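## Task

Place plate M06 so it rests flat and fully seated between the locators of plate nest N1, while plate M09 stays in plate nest N2 just as it is now. The result counts only if it holds without the robot supporting it. Finish by opening the gripper and moving the hand away.

## Robot and tools

ROBOT. Two six-joint xArm-style arms, left_arm and right_arm, each with a parallel two-finger gripper. Base (URDF root) poses in the scene frame: left_arm at (+0.027, +0.342, 0) m, quat_wxyz (+0.996, 0, 0, -0.087); right_arm at (-0.039, -0.379, 0) m, quat_wxyz (+1.000, 0, 0, +0.029). Joint ranges in rad, base to hand: waist -6.283..6.283, shoulder -2.059..2.094, elbow -3.927..0.192, forearm roll -6.283..6.283, wrist pitch -1.693..3.142, wrist roll -6.283..6.283. Load limits in N m: waist 43.5, shoulder 43.5, elbow 26.1, forearm roll 26.1, wrist pitch 17.4, wrist roll 17.4; a carried part adds to them. Either arm may be parked out of the way.

FRAMES. The scene frame has its origin on the table surface midway between the arms, +z up, +x pointing out over the table, and left_arm on the +y side. The names left/right do not refer to image sides. Each gripper has its own axes: fingers extend along its +z, and they open and close along its y. The reported end_effector_position (link pinch) sits between the pads when closed, roughly 2 cm short of the fingertips; closing pushes the tips about 10 mm further along +z. Maximum opening is 84 mm between pads.

execute_actions(actions). actions is a list of actions run in order; an empty list just returns state and images. One action is a table of up to 15 rows, one row per 1/30 s step; if fewer than 15 rows, the last row repeats until 15 steps pass. Every row has 14 numbers, each in [-1, 1], always covering both arms: left_arm dx, dy, dz, rx, ry, rz, opening, then right_arm in the same seven. dx..rz are an offset, not a pose: they place the target relative to where that gripper was measured at the start of the action (for a call's first action, the last pose a result gave in this scene), expressed in the gripper's own axes. Rows are not cumulative; each one is relative to that same start. Scale: 1.0 equals 0.6 m of travel or 180 degrees; rx, ry, rz form one rotation vector. Opening is absolute: +1 is fully open (0.084 m), -1 fully closed.

Per step the commanded pose is clipped to at most 70 mm and 16 degrees from the measured pose, then reached by damped inverse kinematics that favours position over orientation. A distant target may need several actions; after an action the arm stops at its last clipped pose, so send the remainder next. Elbows stop just before fully straight. Joint targets move at most 3.14 rad/s, take 0.16 s to reach speed, and all joints of an arm are paced to arrive together.

move(target, speed, blocking). target is one 14-number row laid out as above: offsets for both grippers from the pose in this scene's latest result that reported one, in gripper axes, same scale, plus absolute openings (sent when the move begins). Each gripper travels a straight line; both finish together, lasting 0.5 to 10 s (longer paths are cut off at 10 s). Rotation takes the shorter direction. speed is the top path speed in m/s, 0.002 to 0.5, default 0.25; rotation is capped at twice that in rad/s. Paths ignore obstacles and the other arm; hands lag, drift and may exceed speed, mostly near full reach. Faster contact strikes harder, and aiming deeper past contact pushes harder. With blocking=false the result comes after 0.5 s while motion continues; use wait(0) to check, and until an end is reported other moves and action rows are refused (use wait or stop). The added "move:" line gives the ending (done, off_target, moving, held, fault), any limits (paced = pose clipped; held = a check blocked steps, after which the arm may briefly go much faster) and each gripper's distance to its target. If only one arm is named, the other finished at rest.

wait(seconds): 0 to 10; lets the sim run with last commands held, returning early if a move ends. stop(): brakes a running move; needs stopping distance; fingers continue. zoom_image(camera, region): region [x0, y0, x1, y1] in pixels of that camera's latest image, at most 504 by 504. read_manual(section): licence texts only, default "licences". finished_scene(scene): ends the current scene by its number, irreversibly, and reports success.

CAMERAS, each 896x504: cam_head_left, cam_head_right, cam_high, cam_low, cam_left_wrist, cam_right_wrist, returned in that order. The wrist camera frame is wrist_camera_optical (+z forward, +x right, +y down in the image).

RESULTS. The state line (left_arm: … | right_arm: …) lists each gripper's position (m), quat_wxyz, and linear/angular velocity in the scene frame; printed positions can be off, more so at long reach. "Hand target" lines show where the controller is currently driving each gripper. "pose unreachable" means a clearance check altered or blocked that arm's command. grip_measured is the actual finger opening on the command scale. Joint torques follow the joint order, include drive effort even in free air, and carry per-arm offset, scale and noise. MOTOR HOT appears from 65 °C; at 80 °C the arm is braked until cooled (OVER-TEMPERATURE FAULT). Holding loads heats motors, even between replies, since the sim keeps running and holds the last command while you think.

GRIPPING. Grasp a plate across its width on the body above its flange; pads driven down onto a flange can jam and may not release on opening. To hold, command an opening well under grip_measured; lower means harder squeeze, up to about 24 N per pad for parts up to ~6 cm wide. Fast closing can squeeze harder, even forcing the fingers open. Sending grip_measured back still grips lightly; wider parts may slip. Held parts may occasionally be tugged.

CONTACT AND SAFETY. Against a rigid object, force keeps building (to a cap) while the hand remains short of target; zero offsets do not relieve it, retreating does. Against something that yields, the hand keeps going. Reaching a joint load limit triggers a TORQUE FAULT: the arm stops, backs that joint off slightly, holds 10 s and drops the rest of the call. To keep an idle arm still, send the offset back to its desired pose in your first call of a reply and zeros afterward, with its proper opening. Avoid arm-to-arm contact, knocking anything off the table, drops, slips, slams and heavy pushing. Before finishing, open the gripper and withdraw so the plate sits unsupported.

Each tool is called after "Call:" by a JSON object that holds its "api" and its "payload".

## Session

Call:
{"api": "execute_actions", "payload": {"actions": []}}

Scene clock: 0.00 s.
left_arm: end_effector_position=(+0.1036, +0.6636, +0.3577) grip_measured=+1.00 end_effector_quat_wxyz=(-0.273, +0.669, +0.486, -0.492) end_effector_velocity=(+0.000, -0.000, -0.000) end_effector_angular_velocity=(-0.000, -0.002, +0.001) | right_arm: end_effector_position=(+0.3598, -0.3555, +0.2500) grip_measured=+1.00 end_effector_quat_wxyz=(+0.001, +1.000, +0.029, +0.000) end_effector_velocity=(+0.000, -0.000, +0.000) end_effector_angular_velocity=(+0.000, -0.001, -0.001)
Joint positions: left_arm=[ 0.962  0.057 -1.271  0.762  2.163 -0.365  0.084] | right_arm=[ 0.003 -0.267 -0.927 -0.002  1.193  0.002  0.084]
Joint velocities: left_arm=[ 0.    -0.    -0.001 -0.002 -0.    -0.001 -0.   ] | right_arm=[-0.001  0.    -0.    -0.    -0.     0.    -0.   ]
Joint torques (N m, as the arm reports them, + toward a larger angle): no reading
Hand target (left_arm): +0.104, +0.664, +0.358; -0.273, +0.669, +0.486, -0.492
Hand target (right_arm): +0.360, -0.355, +0.250; +0.001, +1.000, +0.029, +0.000

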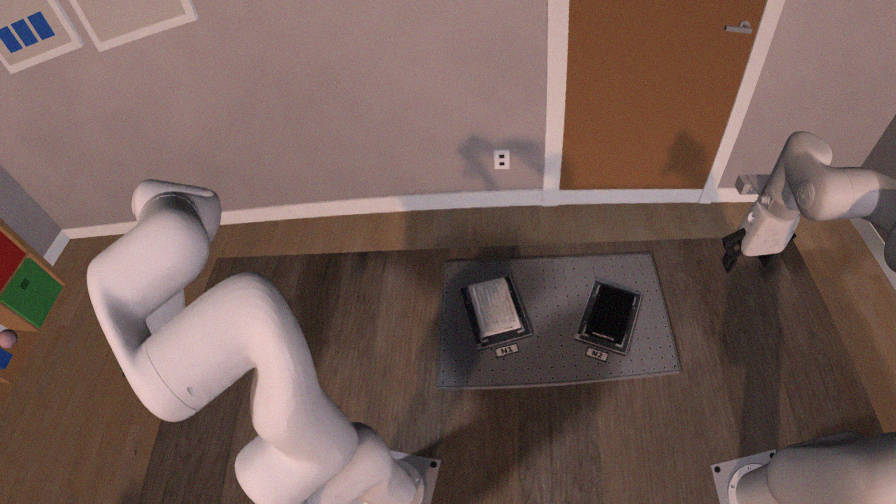

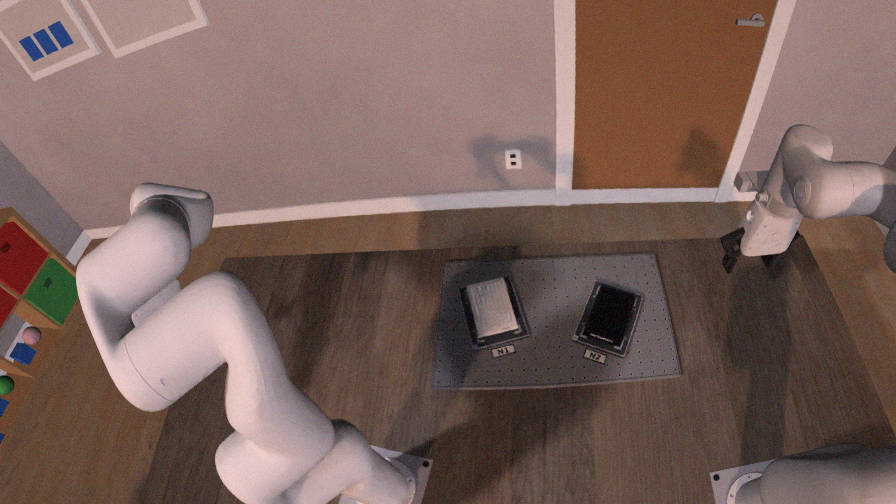

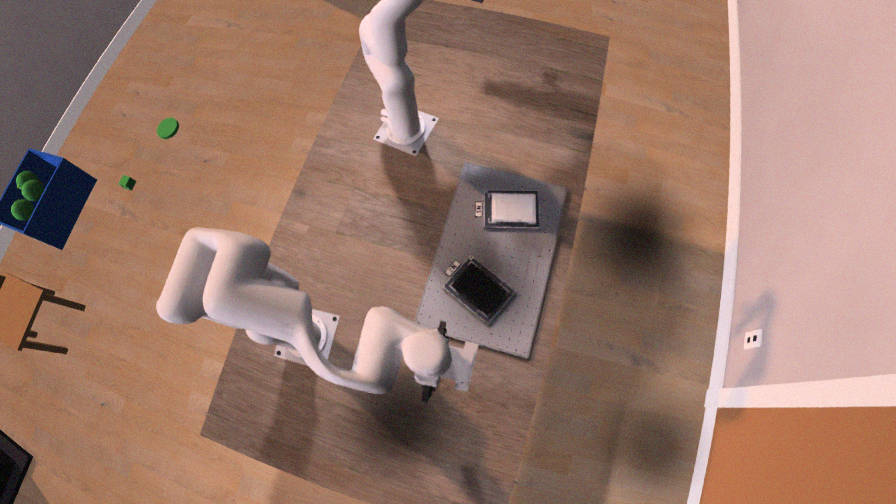

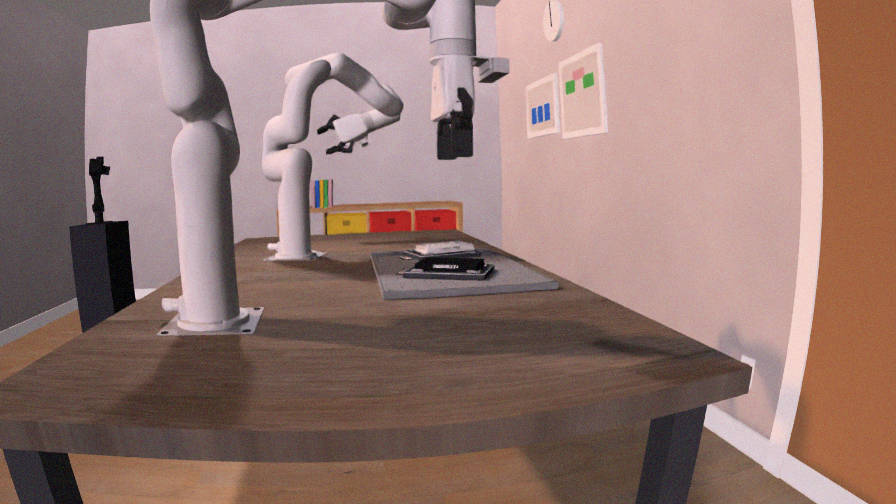

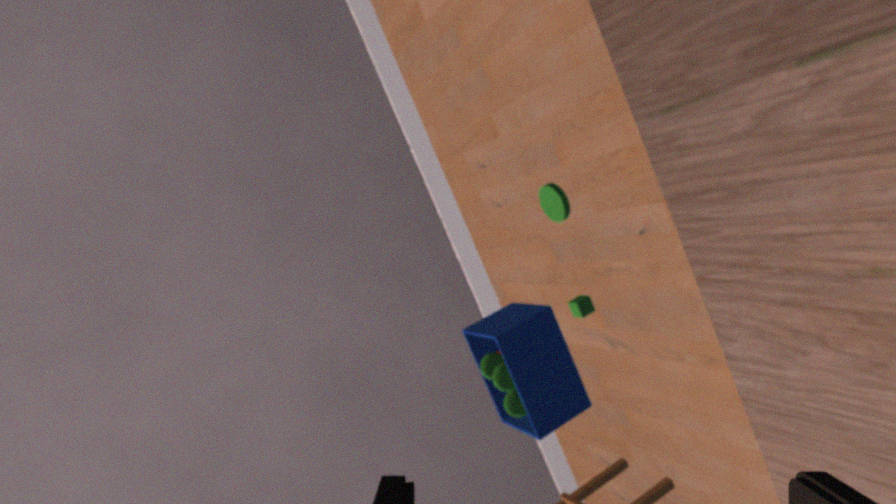

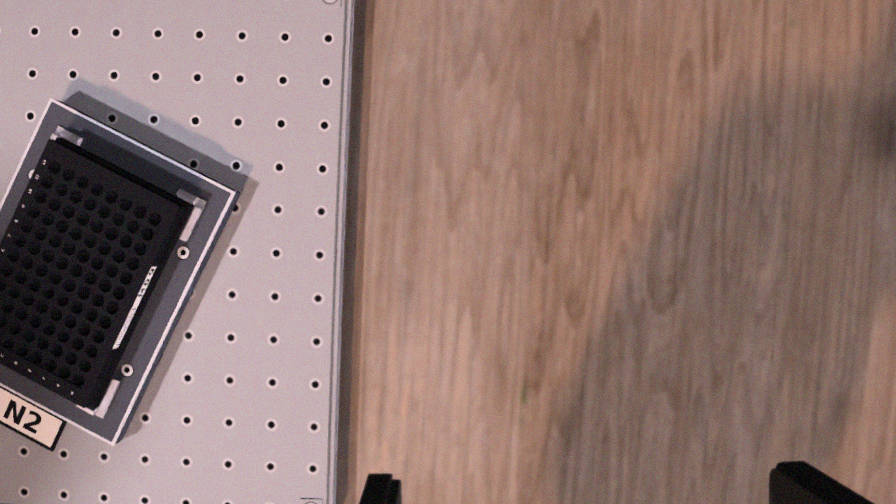

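Call:
{"api": "zoom_image", "payload": {"camera": "cam_high", "region": [440,160,600,250]}}

Call:
{"api": "zoom_image", "payload": {"camera": "cam_low", "region": [380,225,520,295]}}

Call:
{"api": "zoom_image", "payload": {"camera": "cam_head_left", "region": [440,260,560,370]}}

Region (440, 160, 600, 250) of cam_high's 896x504 image, scaled by 3.150, with more detail than that image has; it fills the top 284 rows of this view, and the rest is white.

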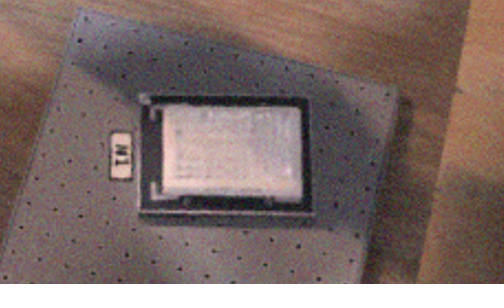

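Region (380, 225, 520, 295) of cam_low's 896x504 image, scaled by 3.600, with more detail than that image has.

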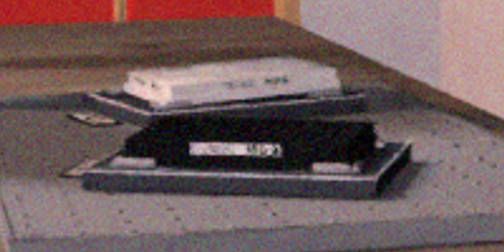

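Region (440, 260, 560, 370) of cam_head_left's 896x504 image, scaled by 4.200, with more detail than that image has; it fills the top 462 rows of this view, and the rest is white.

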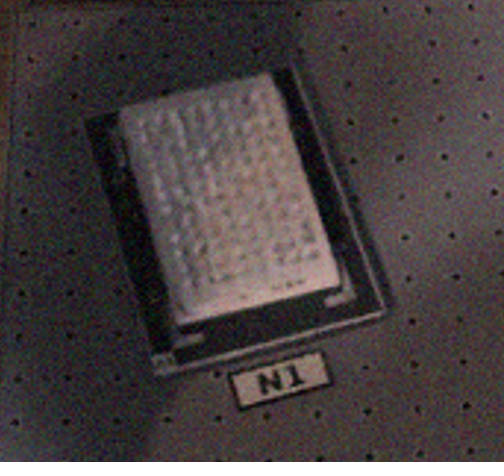

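Call:
{"api": "move", "payload": {"target": [-0.795,0.61,-0.193,-0.196,0.353,0.349,1,0,0,0,0,0,0,1]}}

Scene clock: 25.00 s.
left_arm: end_effector_position=(+0.3314, +0.0993, +0.2813) grip_measured=+1.00 end_effector_quat_wxyz=(+0.002, +1.000, +0.002, +0.002) end_effector_velocity=(+0.001, -0.001, +0.000) end_effector_angular_velocity=(-0.001, -0.003, -0.000) | right_arm: end_effector_position=(+0.3598, -0.3555, +0.2500) grip_measured=+1.00 end_effector_quat_wxyz=(+0.001, +1.000, +0.029, +0.000) end_effector_velocity=(-0.000, -0.000, -0.000) end_effector_angular_velocity=(-0.000, +0.000, -0.001)
Joint positions: left_arm=[-0.498 -0.32  -0.967 -0.     1.283 -0.676  0.084] | right_arm=[ 0.003 -0.267 -0.927 -0.002  1.193  0.002  0.084]
Joint velocities: left_arm=[-0.001  0.002 -0.002  0.001 -0.003 -0.001  0.   ] | right_arm=[ 0.     0.     0.    -0.    -0.     0.001  0.   ]
Joint torques (N m, as the arm reports them, + toward a larger angle): left_arm=[  0.49 -19.55 -13.26  -1.04  -1.21   0.22] | right_arm=[ -0.13  -9.94 -15.08  -0.82  -2.07   0.07]
Hand target (left_arm): +0.331, +0.099, +0.281; +0.001, +1.000, +0.001, +0.001
Hand target (right_arm): +0.360, -0.355, +0.250; +0.001, +1.000, +0.029, +0.000
Off the commanded pose (left_arm): 0.003 m, 0 deg.
Off the commanded pose (right_arm): 0.000 m, 0 deg.
move: done

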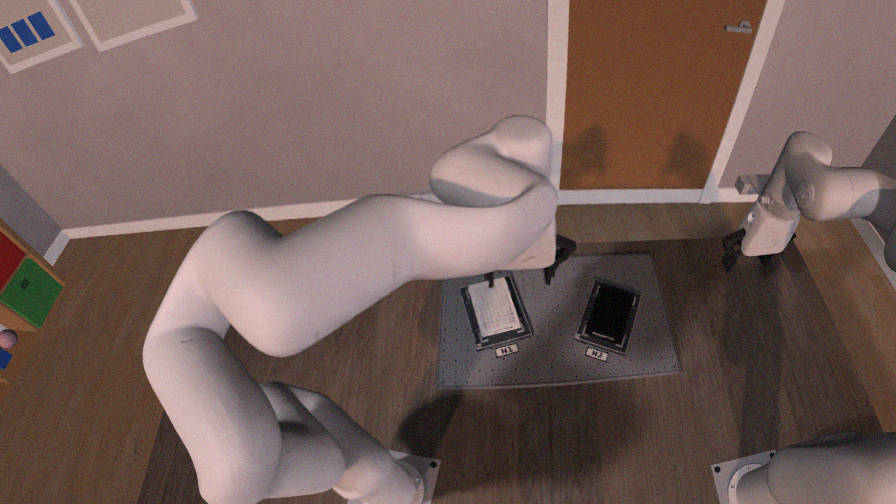

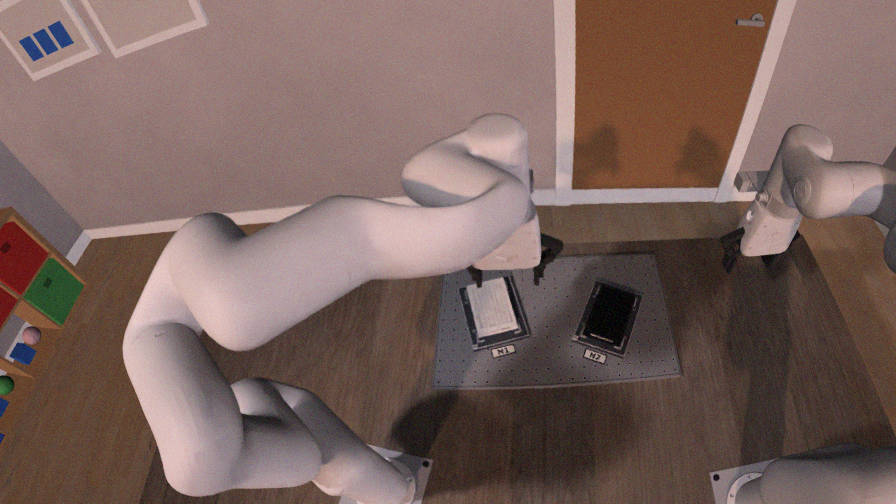

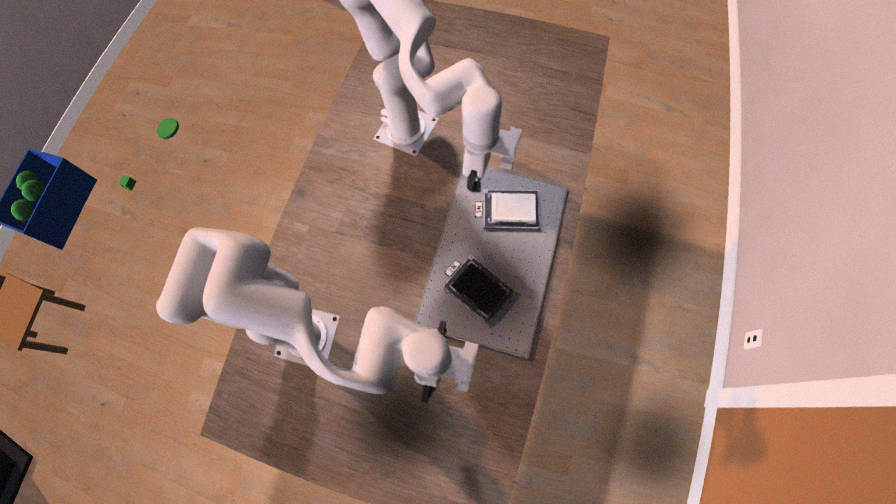

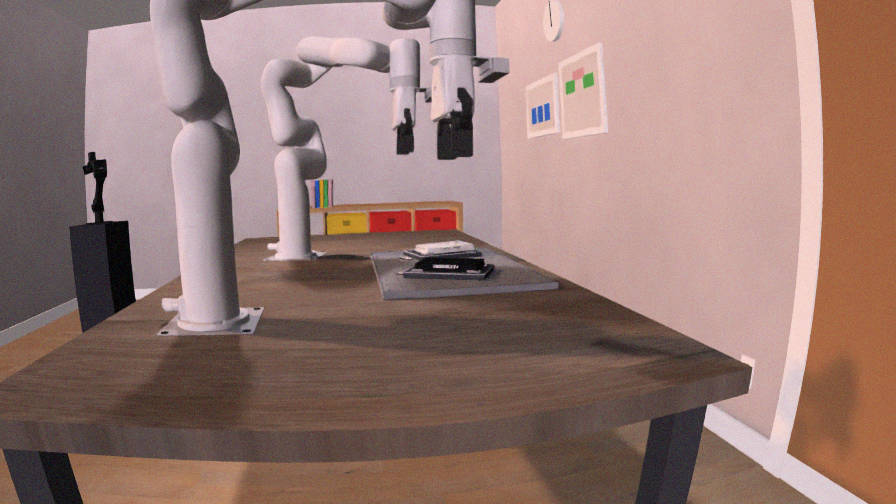

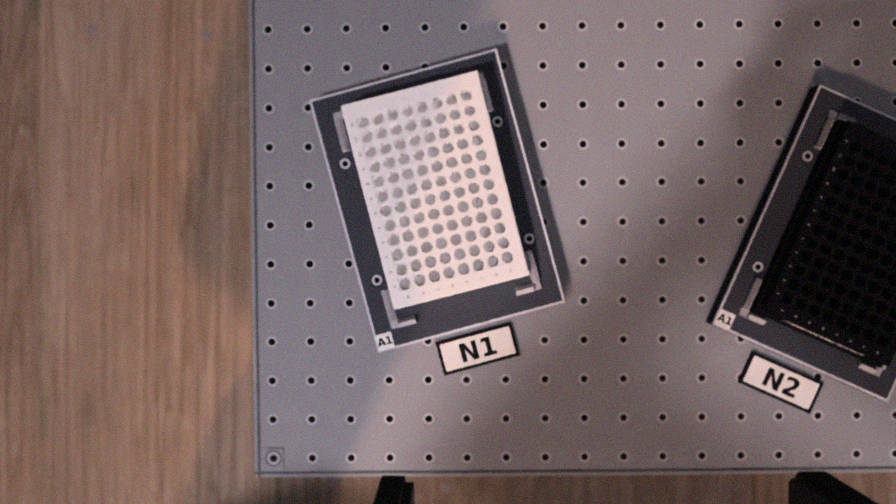

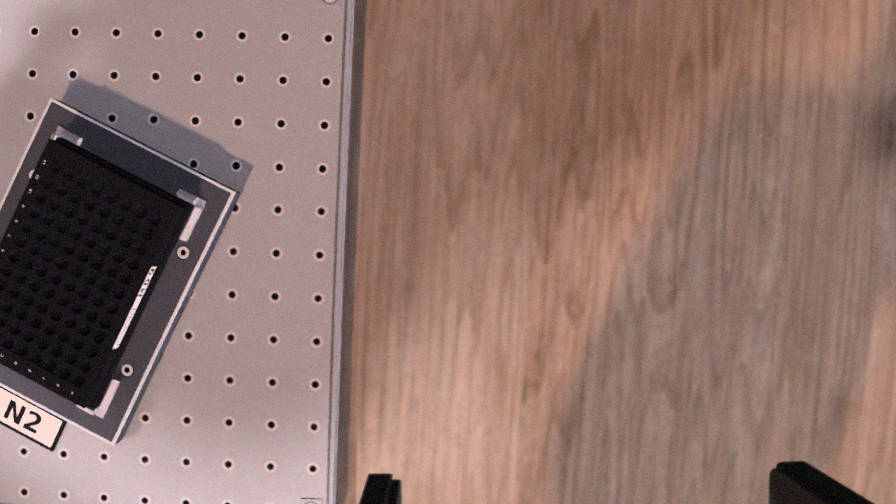

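Call:
{"api": "zoom_image", "payload": {"camera": "cam_left_wrist", "region": [290,30,610,370]}}

Region (290, 30, 610, 370) of cam_left_wrist's 896x504 image, scaled by 1.482, with more detail than that image has; it fills the left 474 columns of this view, and the rest is white.

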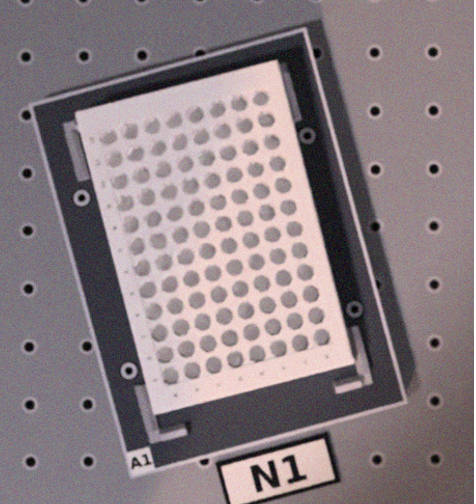

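Call:
{"api": "move", "payload": {"target": [0.175,-0.068,0.25,0,0,-0.078,1,0,0,0,0,0,0,1]}}

Scene clock: 37.80 s.
left_arm: end_effector_position=(+0.4365, +0.1395, +0.1316) grip_measured=+1.00 end_effector_quat_wxyz=(+0.002, +0.992, +0.123, +0.002) end_effector_velocity=(-0.002, +0.002, -0.004) end_effector_angular_velocity=(+0.005, +0.009, +0.000) | right_arm: end_effector_position=(+0.3598, -0.3555, +0.2500) grip_measured=+1.00 end_effector_quat_wxyz=(+0.001, +1.000, +0.029, +0.000) end_effector_velocity=(-0.000, -0.000, -0.000) end_effector_angular_velocity=(+0.000, +0.000, -0.001)
Joint positions: left_arm=[-0.284  0.056 -0.914 -0.002  0.853 -0.704  0.084] | right_arm=[ 0.003 -0.267 -0.927 -0.002  1.193  0.002  0.084]
Joint velocities: left_arm=[ 0.002  0.005  0.005  0.001 -0.     0.001 -0.   ] | right_arm=[-0.001  0.     0.     0.     0.     0.    -0.   ]
Joint torques (N m, as the arm reports them, + toward a larger angle): left_arm=[  1.01 -27.13 -12.42  -0.75  -1.03   0.14] | right_arm=[ -0.32  -9.84 -15.13  -0.69  -2.03   0.03]
Hand target (left_arm): +0.436, +0.140, +0.131; +0.002, +0.992, +0.123, +0.001
Hand target (right_arm): +0.360, -0.355, +0.250; +0.001, +1.000, +0.029, +0.000
Off the commanded pose (left_arm): 0.001 m, 0 deg.
Off the commanded pose (right_arm): 0.000 m, 0 deg.
move: done

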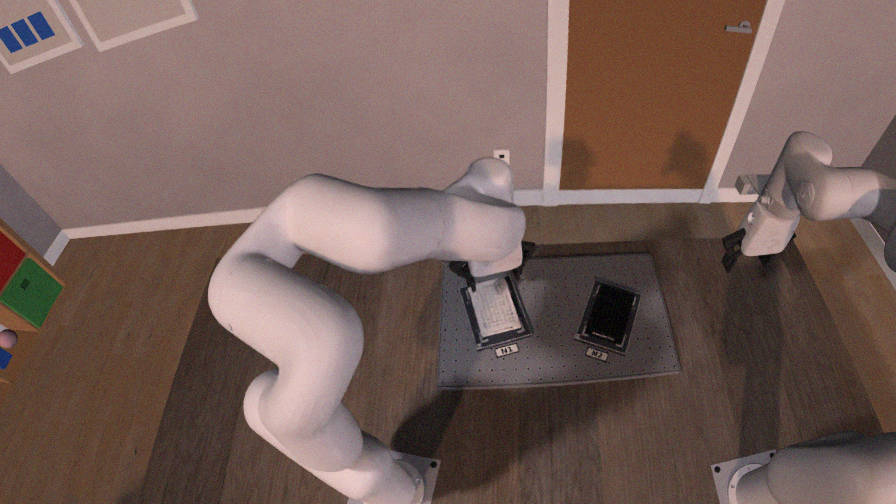

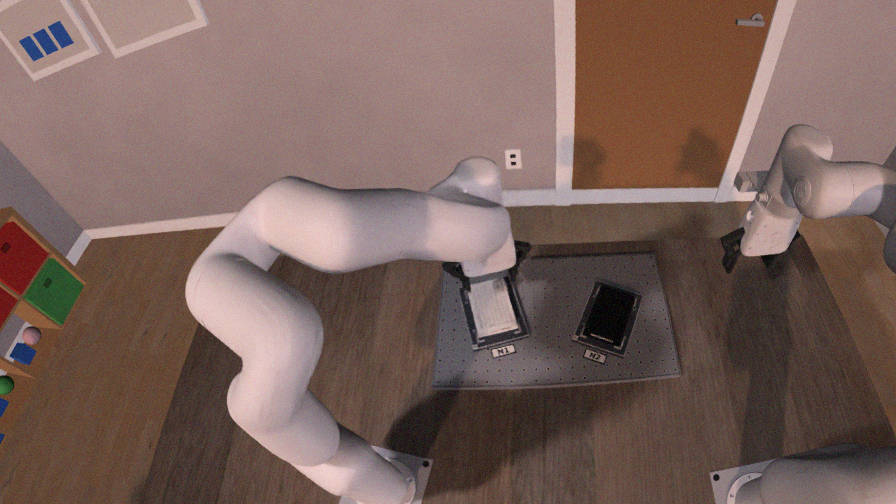

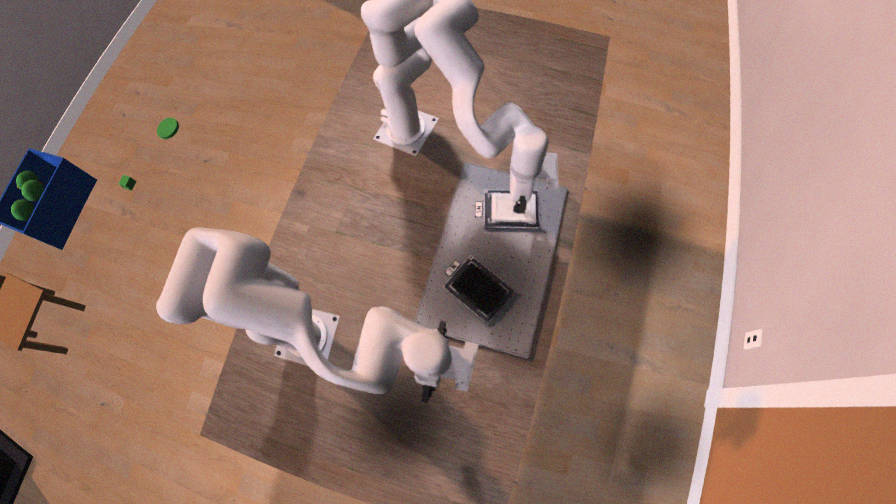

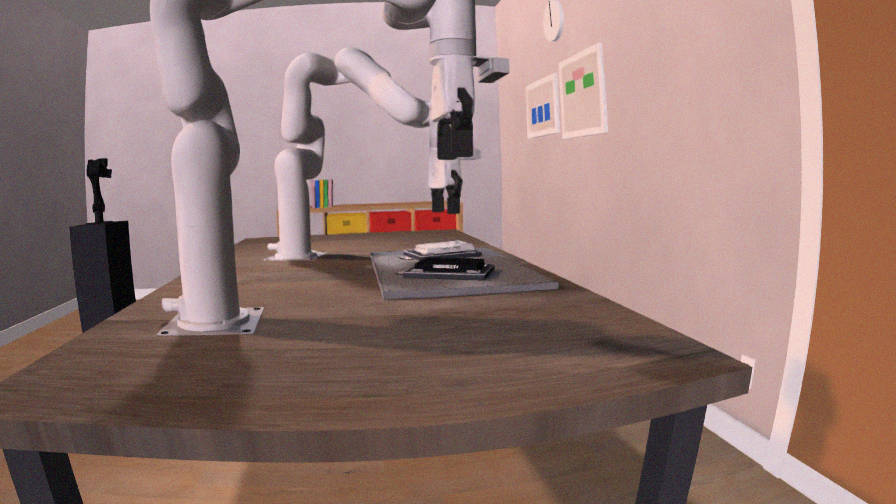

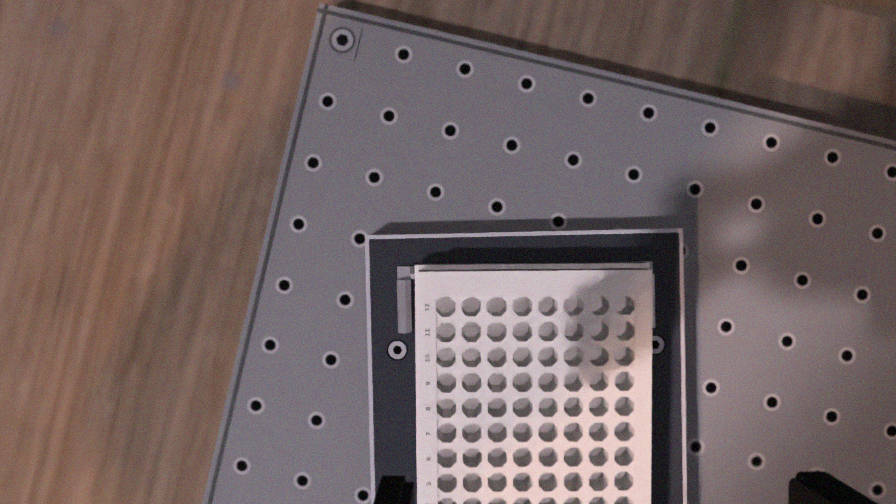

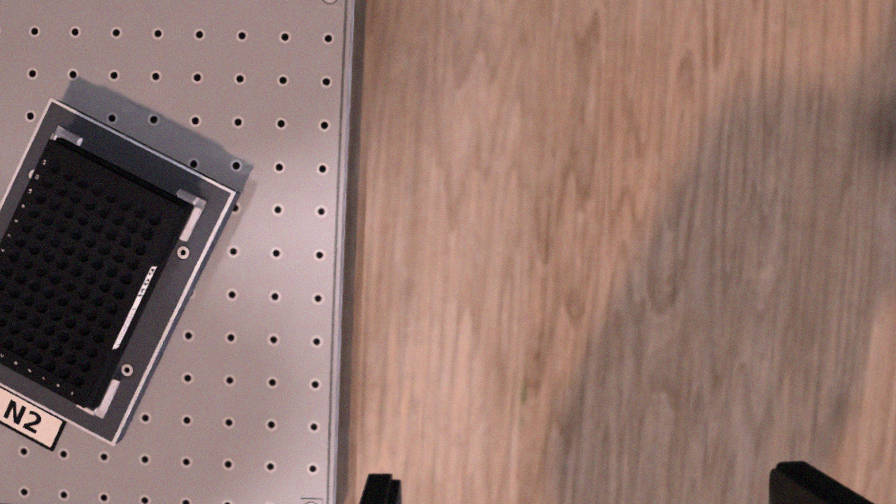

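Call:
{"api": "move", "payload": {"target": [0,-0.004,0.065,0,0,0,1,0,0,0,0,0,0,1], "speed": 0.08}}

Call:
{"api": "zoom_image", "payload": {"camera": "cam_low", "region": [390,190,510,270]}}

Scene clock: 47.40 s.
left_arm: end_effector_position=(+0.4362, +0.1414, +0.0930) grip_measured=+1.00 end_effector_quat_wxyz=(+0.002, +0.992, +0.123, +0.002) end_effector_velocity=(+0.000, +0.000, -0.000) end_effector_angular_velocity=(-0.001, -0.001, +0.002) | right_arm: end_effector_position=(+0.3598, -0.3555, +0.2500) grip_measured=+1.00 end_effector_quat_wxyz=(+0.001, +1.000, +0.029, +0.000) end_effector_velocity=(+0.000, -0.000, +0.000) end_effector_angular_velocity=(-0.000, -0.000, -0.001)
Joint positions: left_arm=[-0.28   0.124 -0.87  -0.003  0.741 -0.7    0.084] | right_arm=[ 0.003 -0.267 -0.927 -0.002  1.193  0.002  0.084]
Joint velocities: left_arm=[ 0.001  0.     0.001 -0.    -0.003 -0.    -0.   ] | right_arm=[-0.    -0.    -0.    -0.    -0.     0.001 -0.   ]
Joint torques (N m, as the arm reports them, + toward a larger angle): left_arm=[  0.2  -27.83 -11.45  -0.67  -1.06   0.28] | right_arm=[  0.21 -10.01 -15.14  -0.88  -1.88   0.05]
Hand target (left_arm): +0.436, +0.142, +0.093; +0.002, +0.992, +0.123, +0.002
Hand target (right_arm): +0.360, -0.355, +0.250; +0.001, +1.000, +0.029, +0.000
Off the commanded pose (left_arm): 0.000 m, 0 deg.
Off the commanded pose (right_arm): 0.000 m, 0 deg.
move: done

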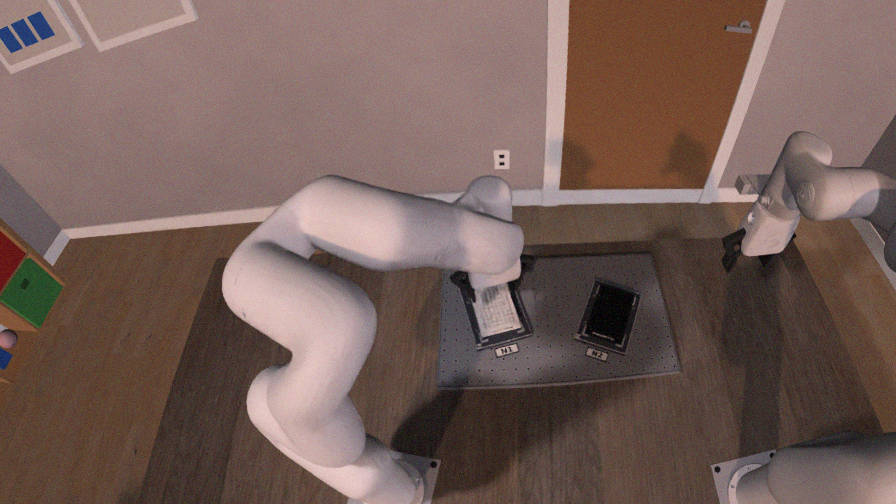

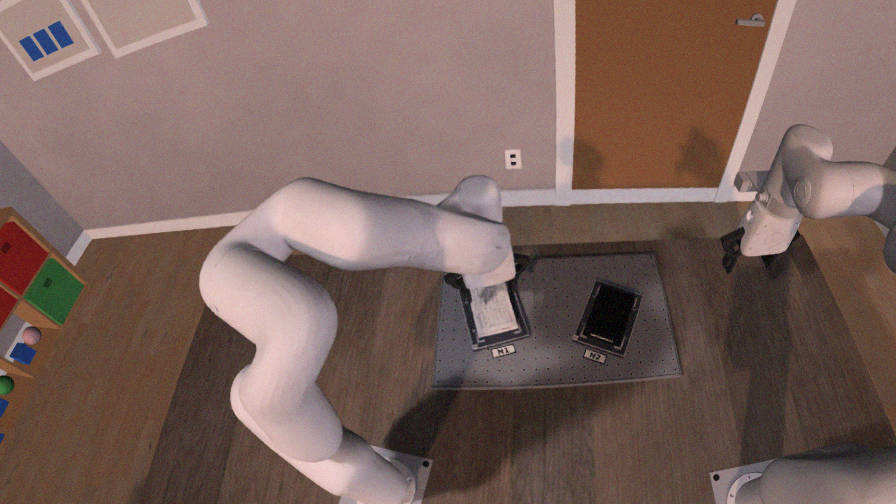

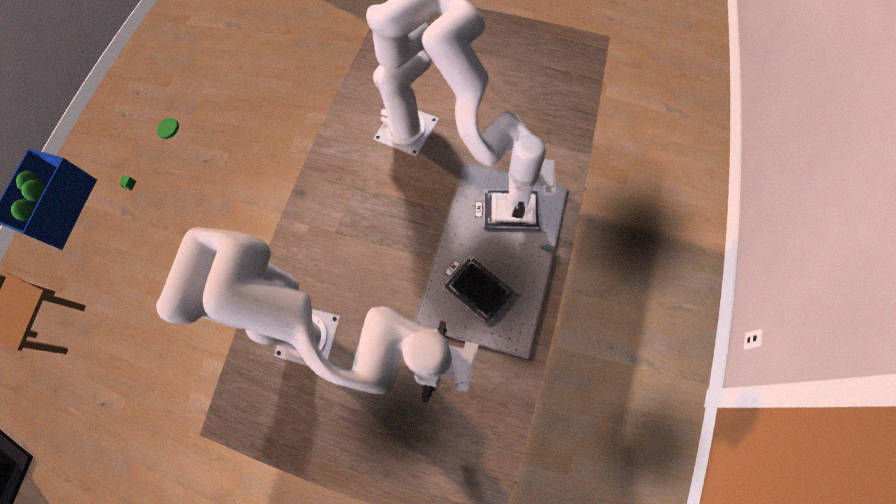

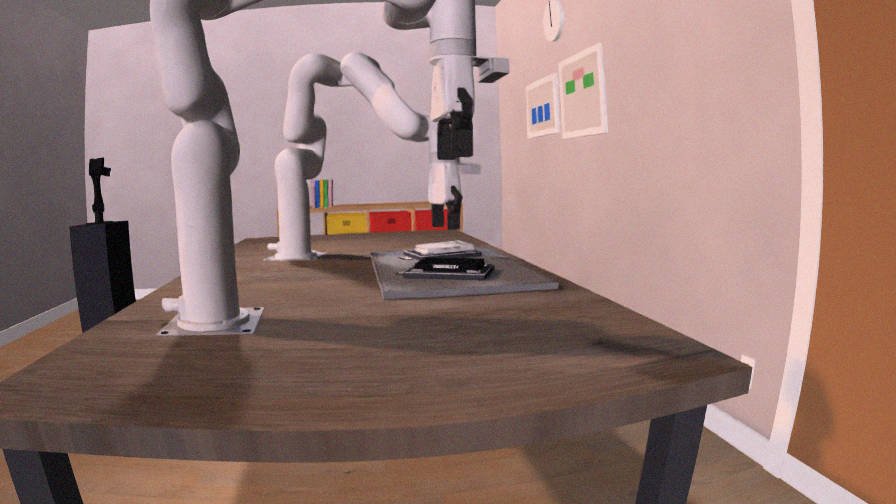

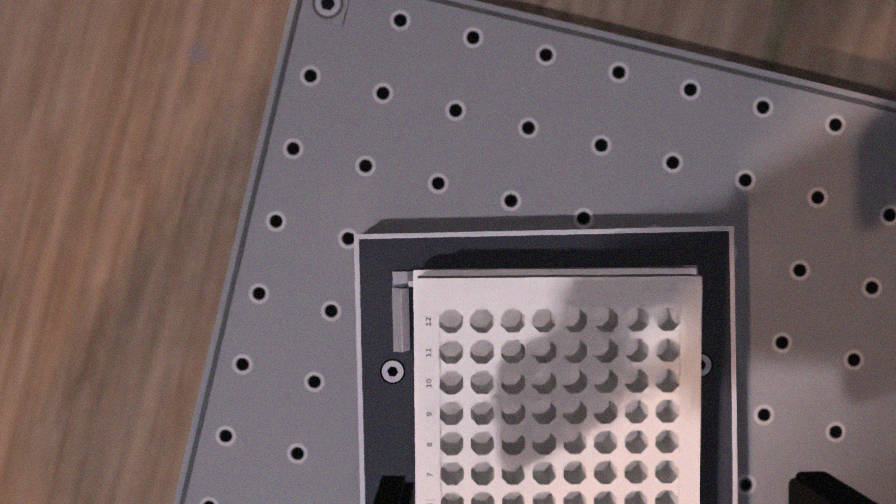

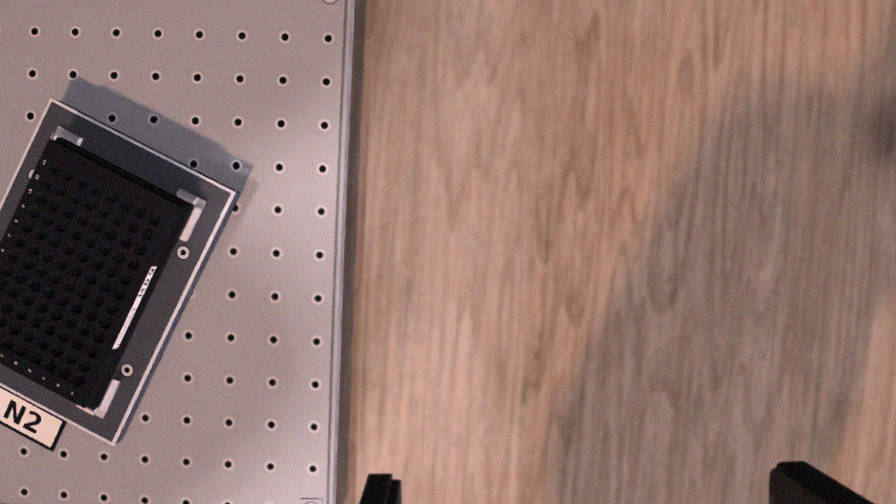

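Region (390, 190, 510, 270) of cam_low's 896x504 image, scaled by 4.200, with more detail than that image has.

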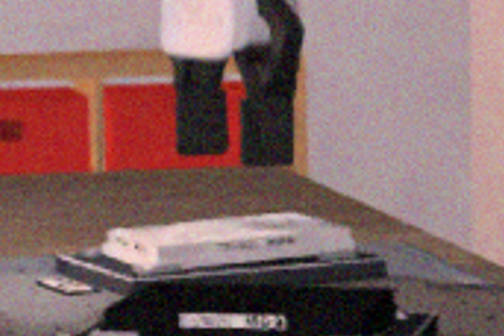

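Call:
{"api": "move", "payload": {"target": [0,-0.002,0.07,0,0,0,1,0,0,0,0,0,0,1], "speed": 0.03}}

Call:
{"api": "zoom_image", "payload": {"camera": "cam_low", "region": [390,190,510,270]}}

Call:
{"api": "zoom_image", "payload": {"camera": "cam_head_left", "region": [440,250,560,350]}}

Scene clock: 58.43 s.
left_arm: end_effector_position=(+0.4360, +0.1423, +0.0511) grip_measured=+1.00 end_effector_quat_wxyz=(+0.003, +0.992, +0.123, +0.002) end_effector_velocity=(+0.001, -0.000, +0.001) end_effector_angular_velocity=(-0.002, -0.004, -0.002) | right_arm: end_effector_position=(+0.3598, -0.3555, +0.2500) grip_measured=+1.00 end_effector_quat_wxyz=(+0.001, +1.000, +0.029, +0.000) end_effector_velocity=(+0.000, -0.000, +0.000) end_effector_angular_velocity=(+0.000, -0.001, -0.000)
Joint positions: left_arm=[-0.278  0.215 -0.844 -0.004  0.623 -0.697  0.084] | right_arm=[ 0.003 -0.267 -0.927 -0.002  1.193  0.002  0.084]
Joint velocities: left_arm=[ 0.    -0.001 -0.     0.    -0.003  0.002  0.   ] | right_arm=[-0.001 -0.    -0.     0.    -0.    -0.001 -0.   ]
Joint torques (N m, as the arm reports them, + toward a larger angle): left_arm=[  0.9  -28.66 -10.66  -0.99  -1.08   0.08] | right_arm=[ -0.25 -10.1  -14.98  -0.78  -1.76   0.17]
Hand target (left_arm): +0.436, +0.142, +0.051; +0.003, +0.992, +0.123, +0.002
Hand target (right_arm): +0.360, -0.355, +0.250; +0.001, +1.000, +0.029, +0.000
Off the commanded pose (left_arm): 0.000 m, 0 deg.
Off the commanded pose (right_arm): 0.000 m, 0 deg.
move: done

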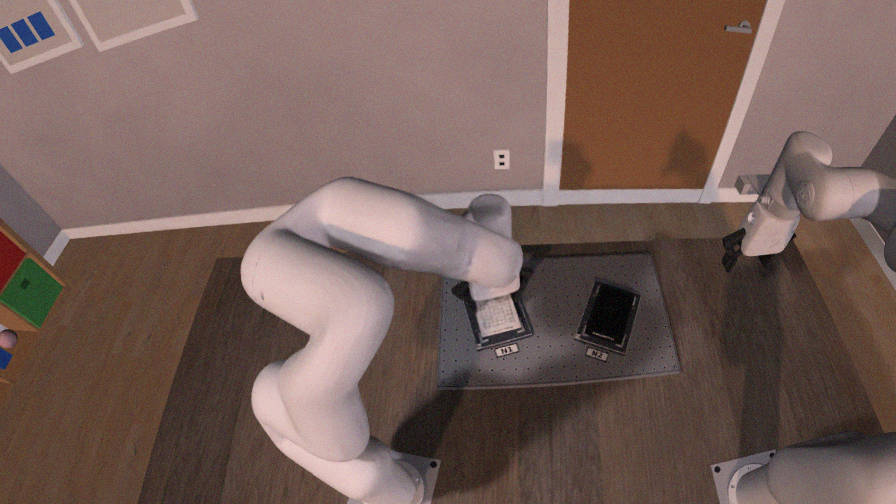

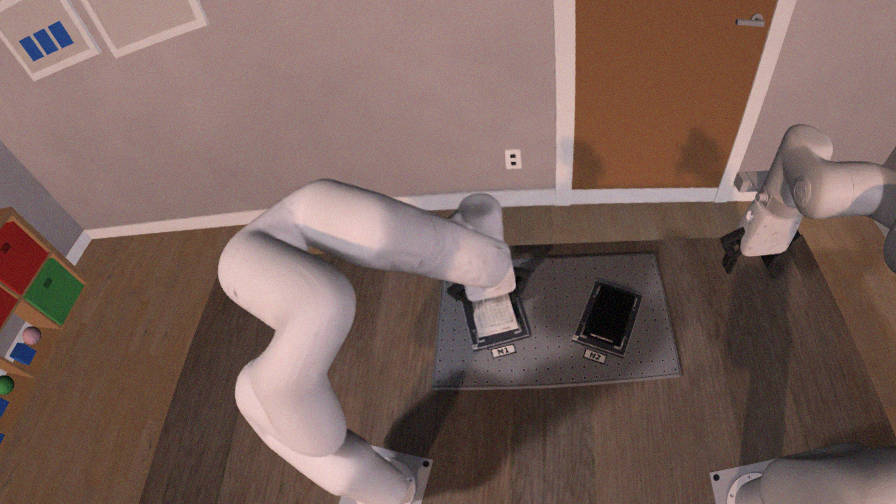

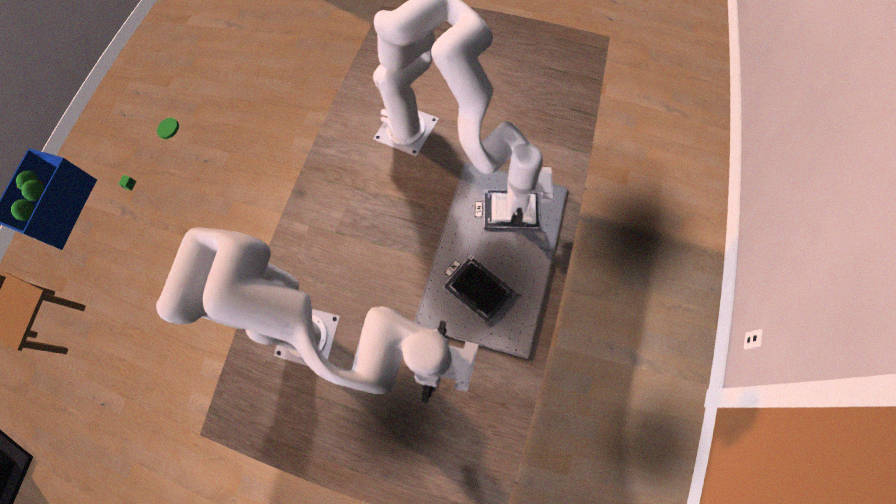

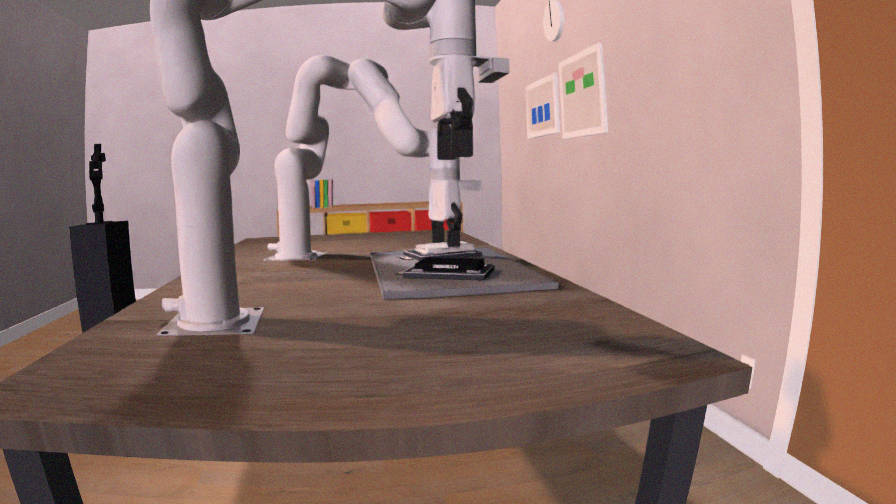

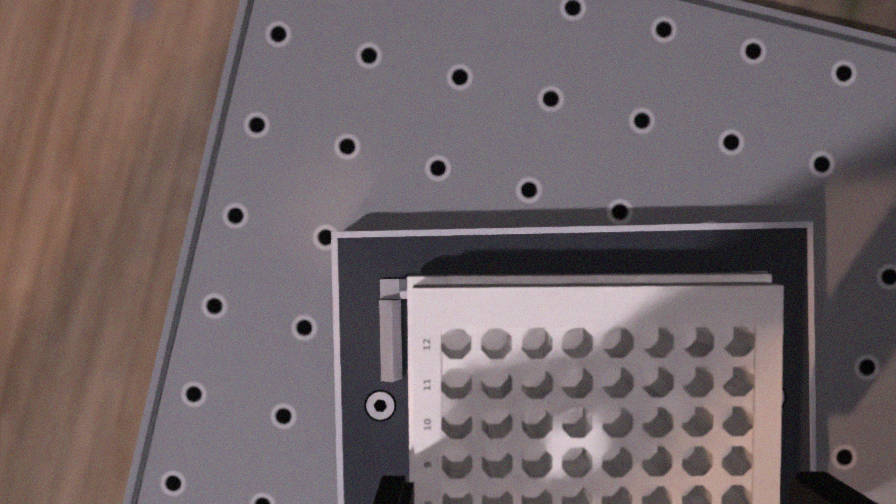

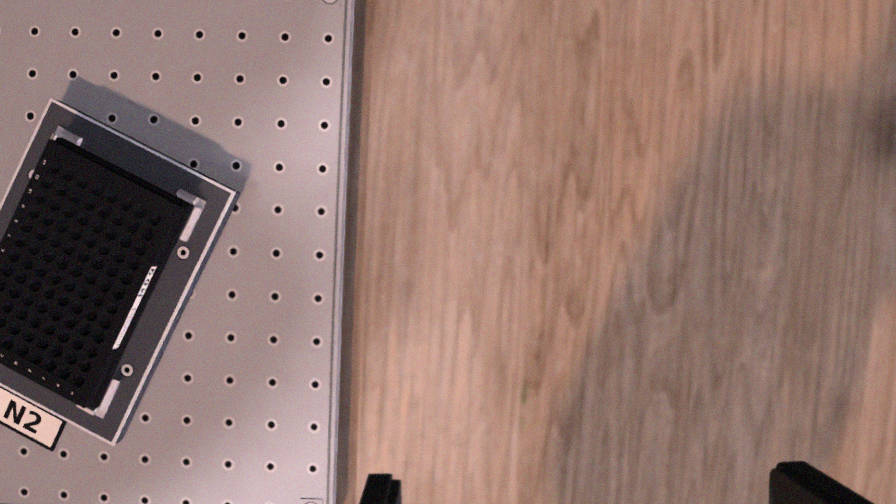

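Region (390, 190, 510, 270) of cam_low's 896x504 image, scaled by 4.200, with more detail than that image has.

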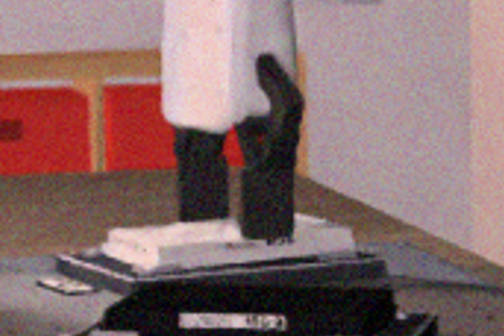

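Region (440, 250, 560, 350) of cam_head_left's 896x504 image, scaled by 4.200, with more detail than that image has.

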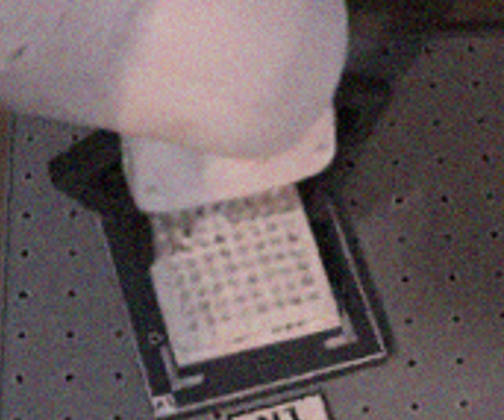

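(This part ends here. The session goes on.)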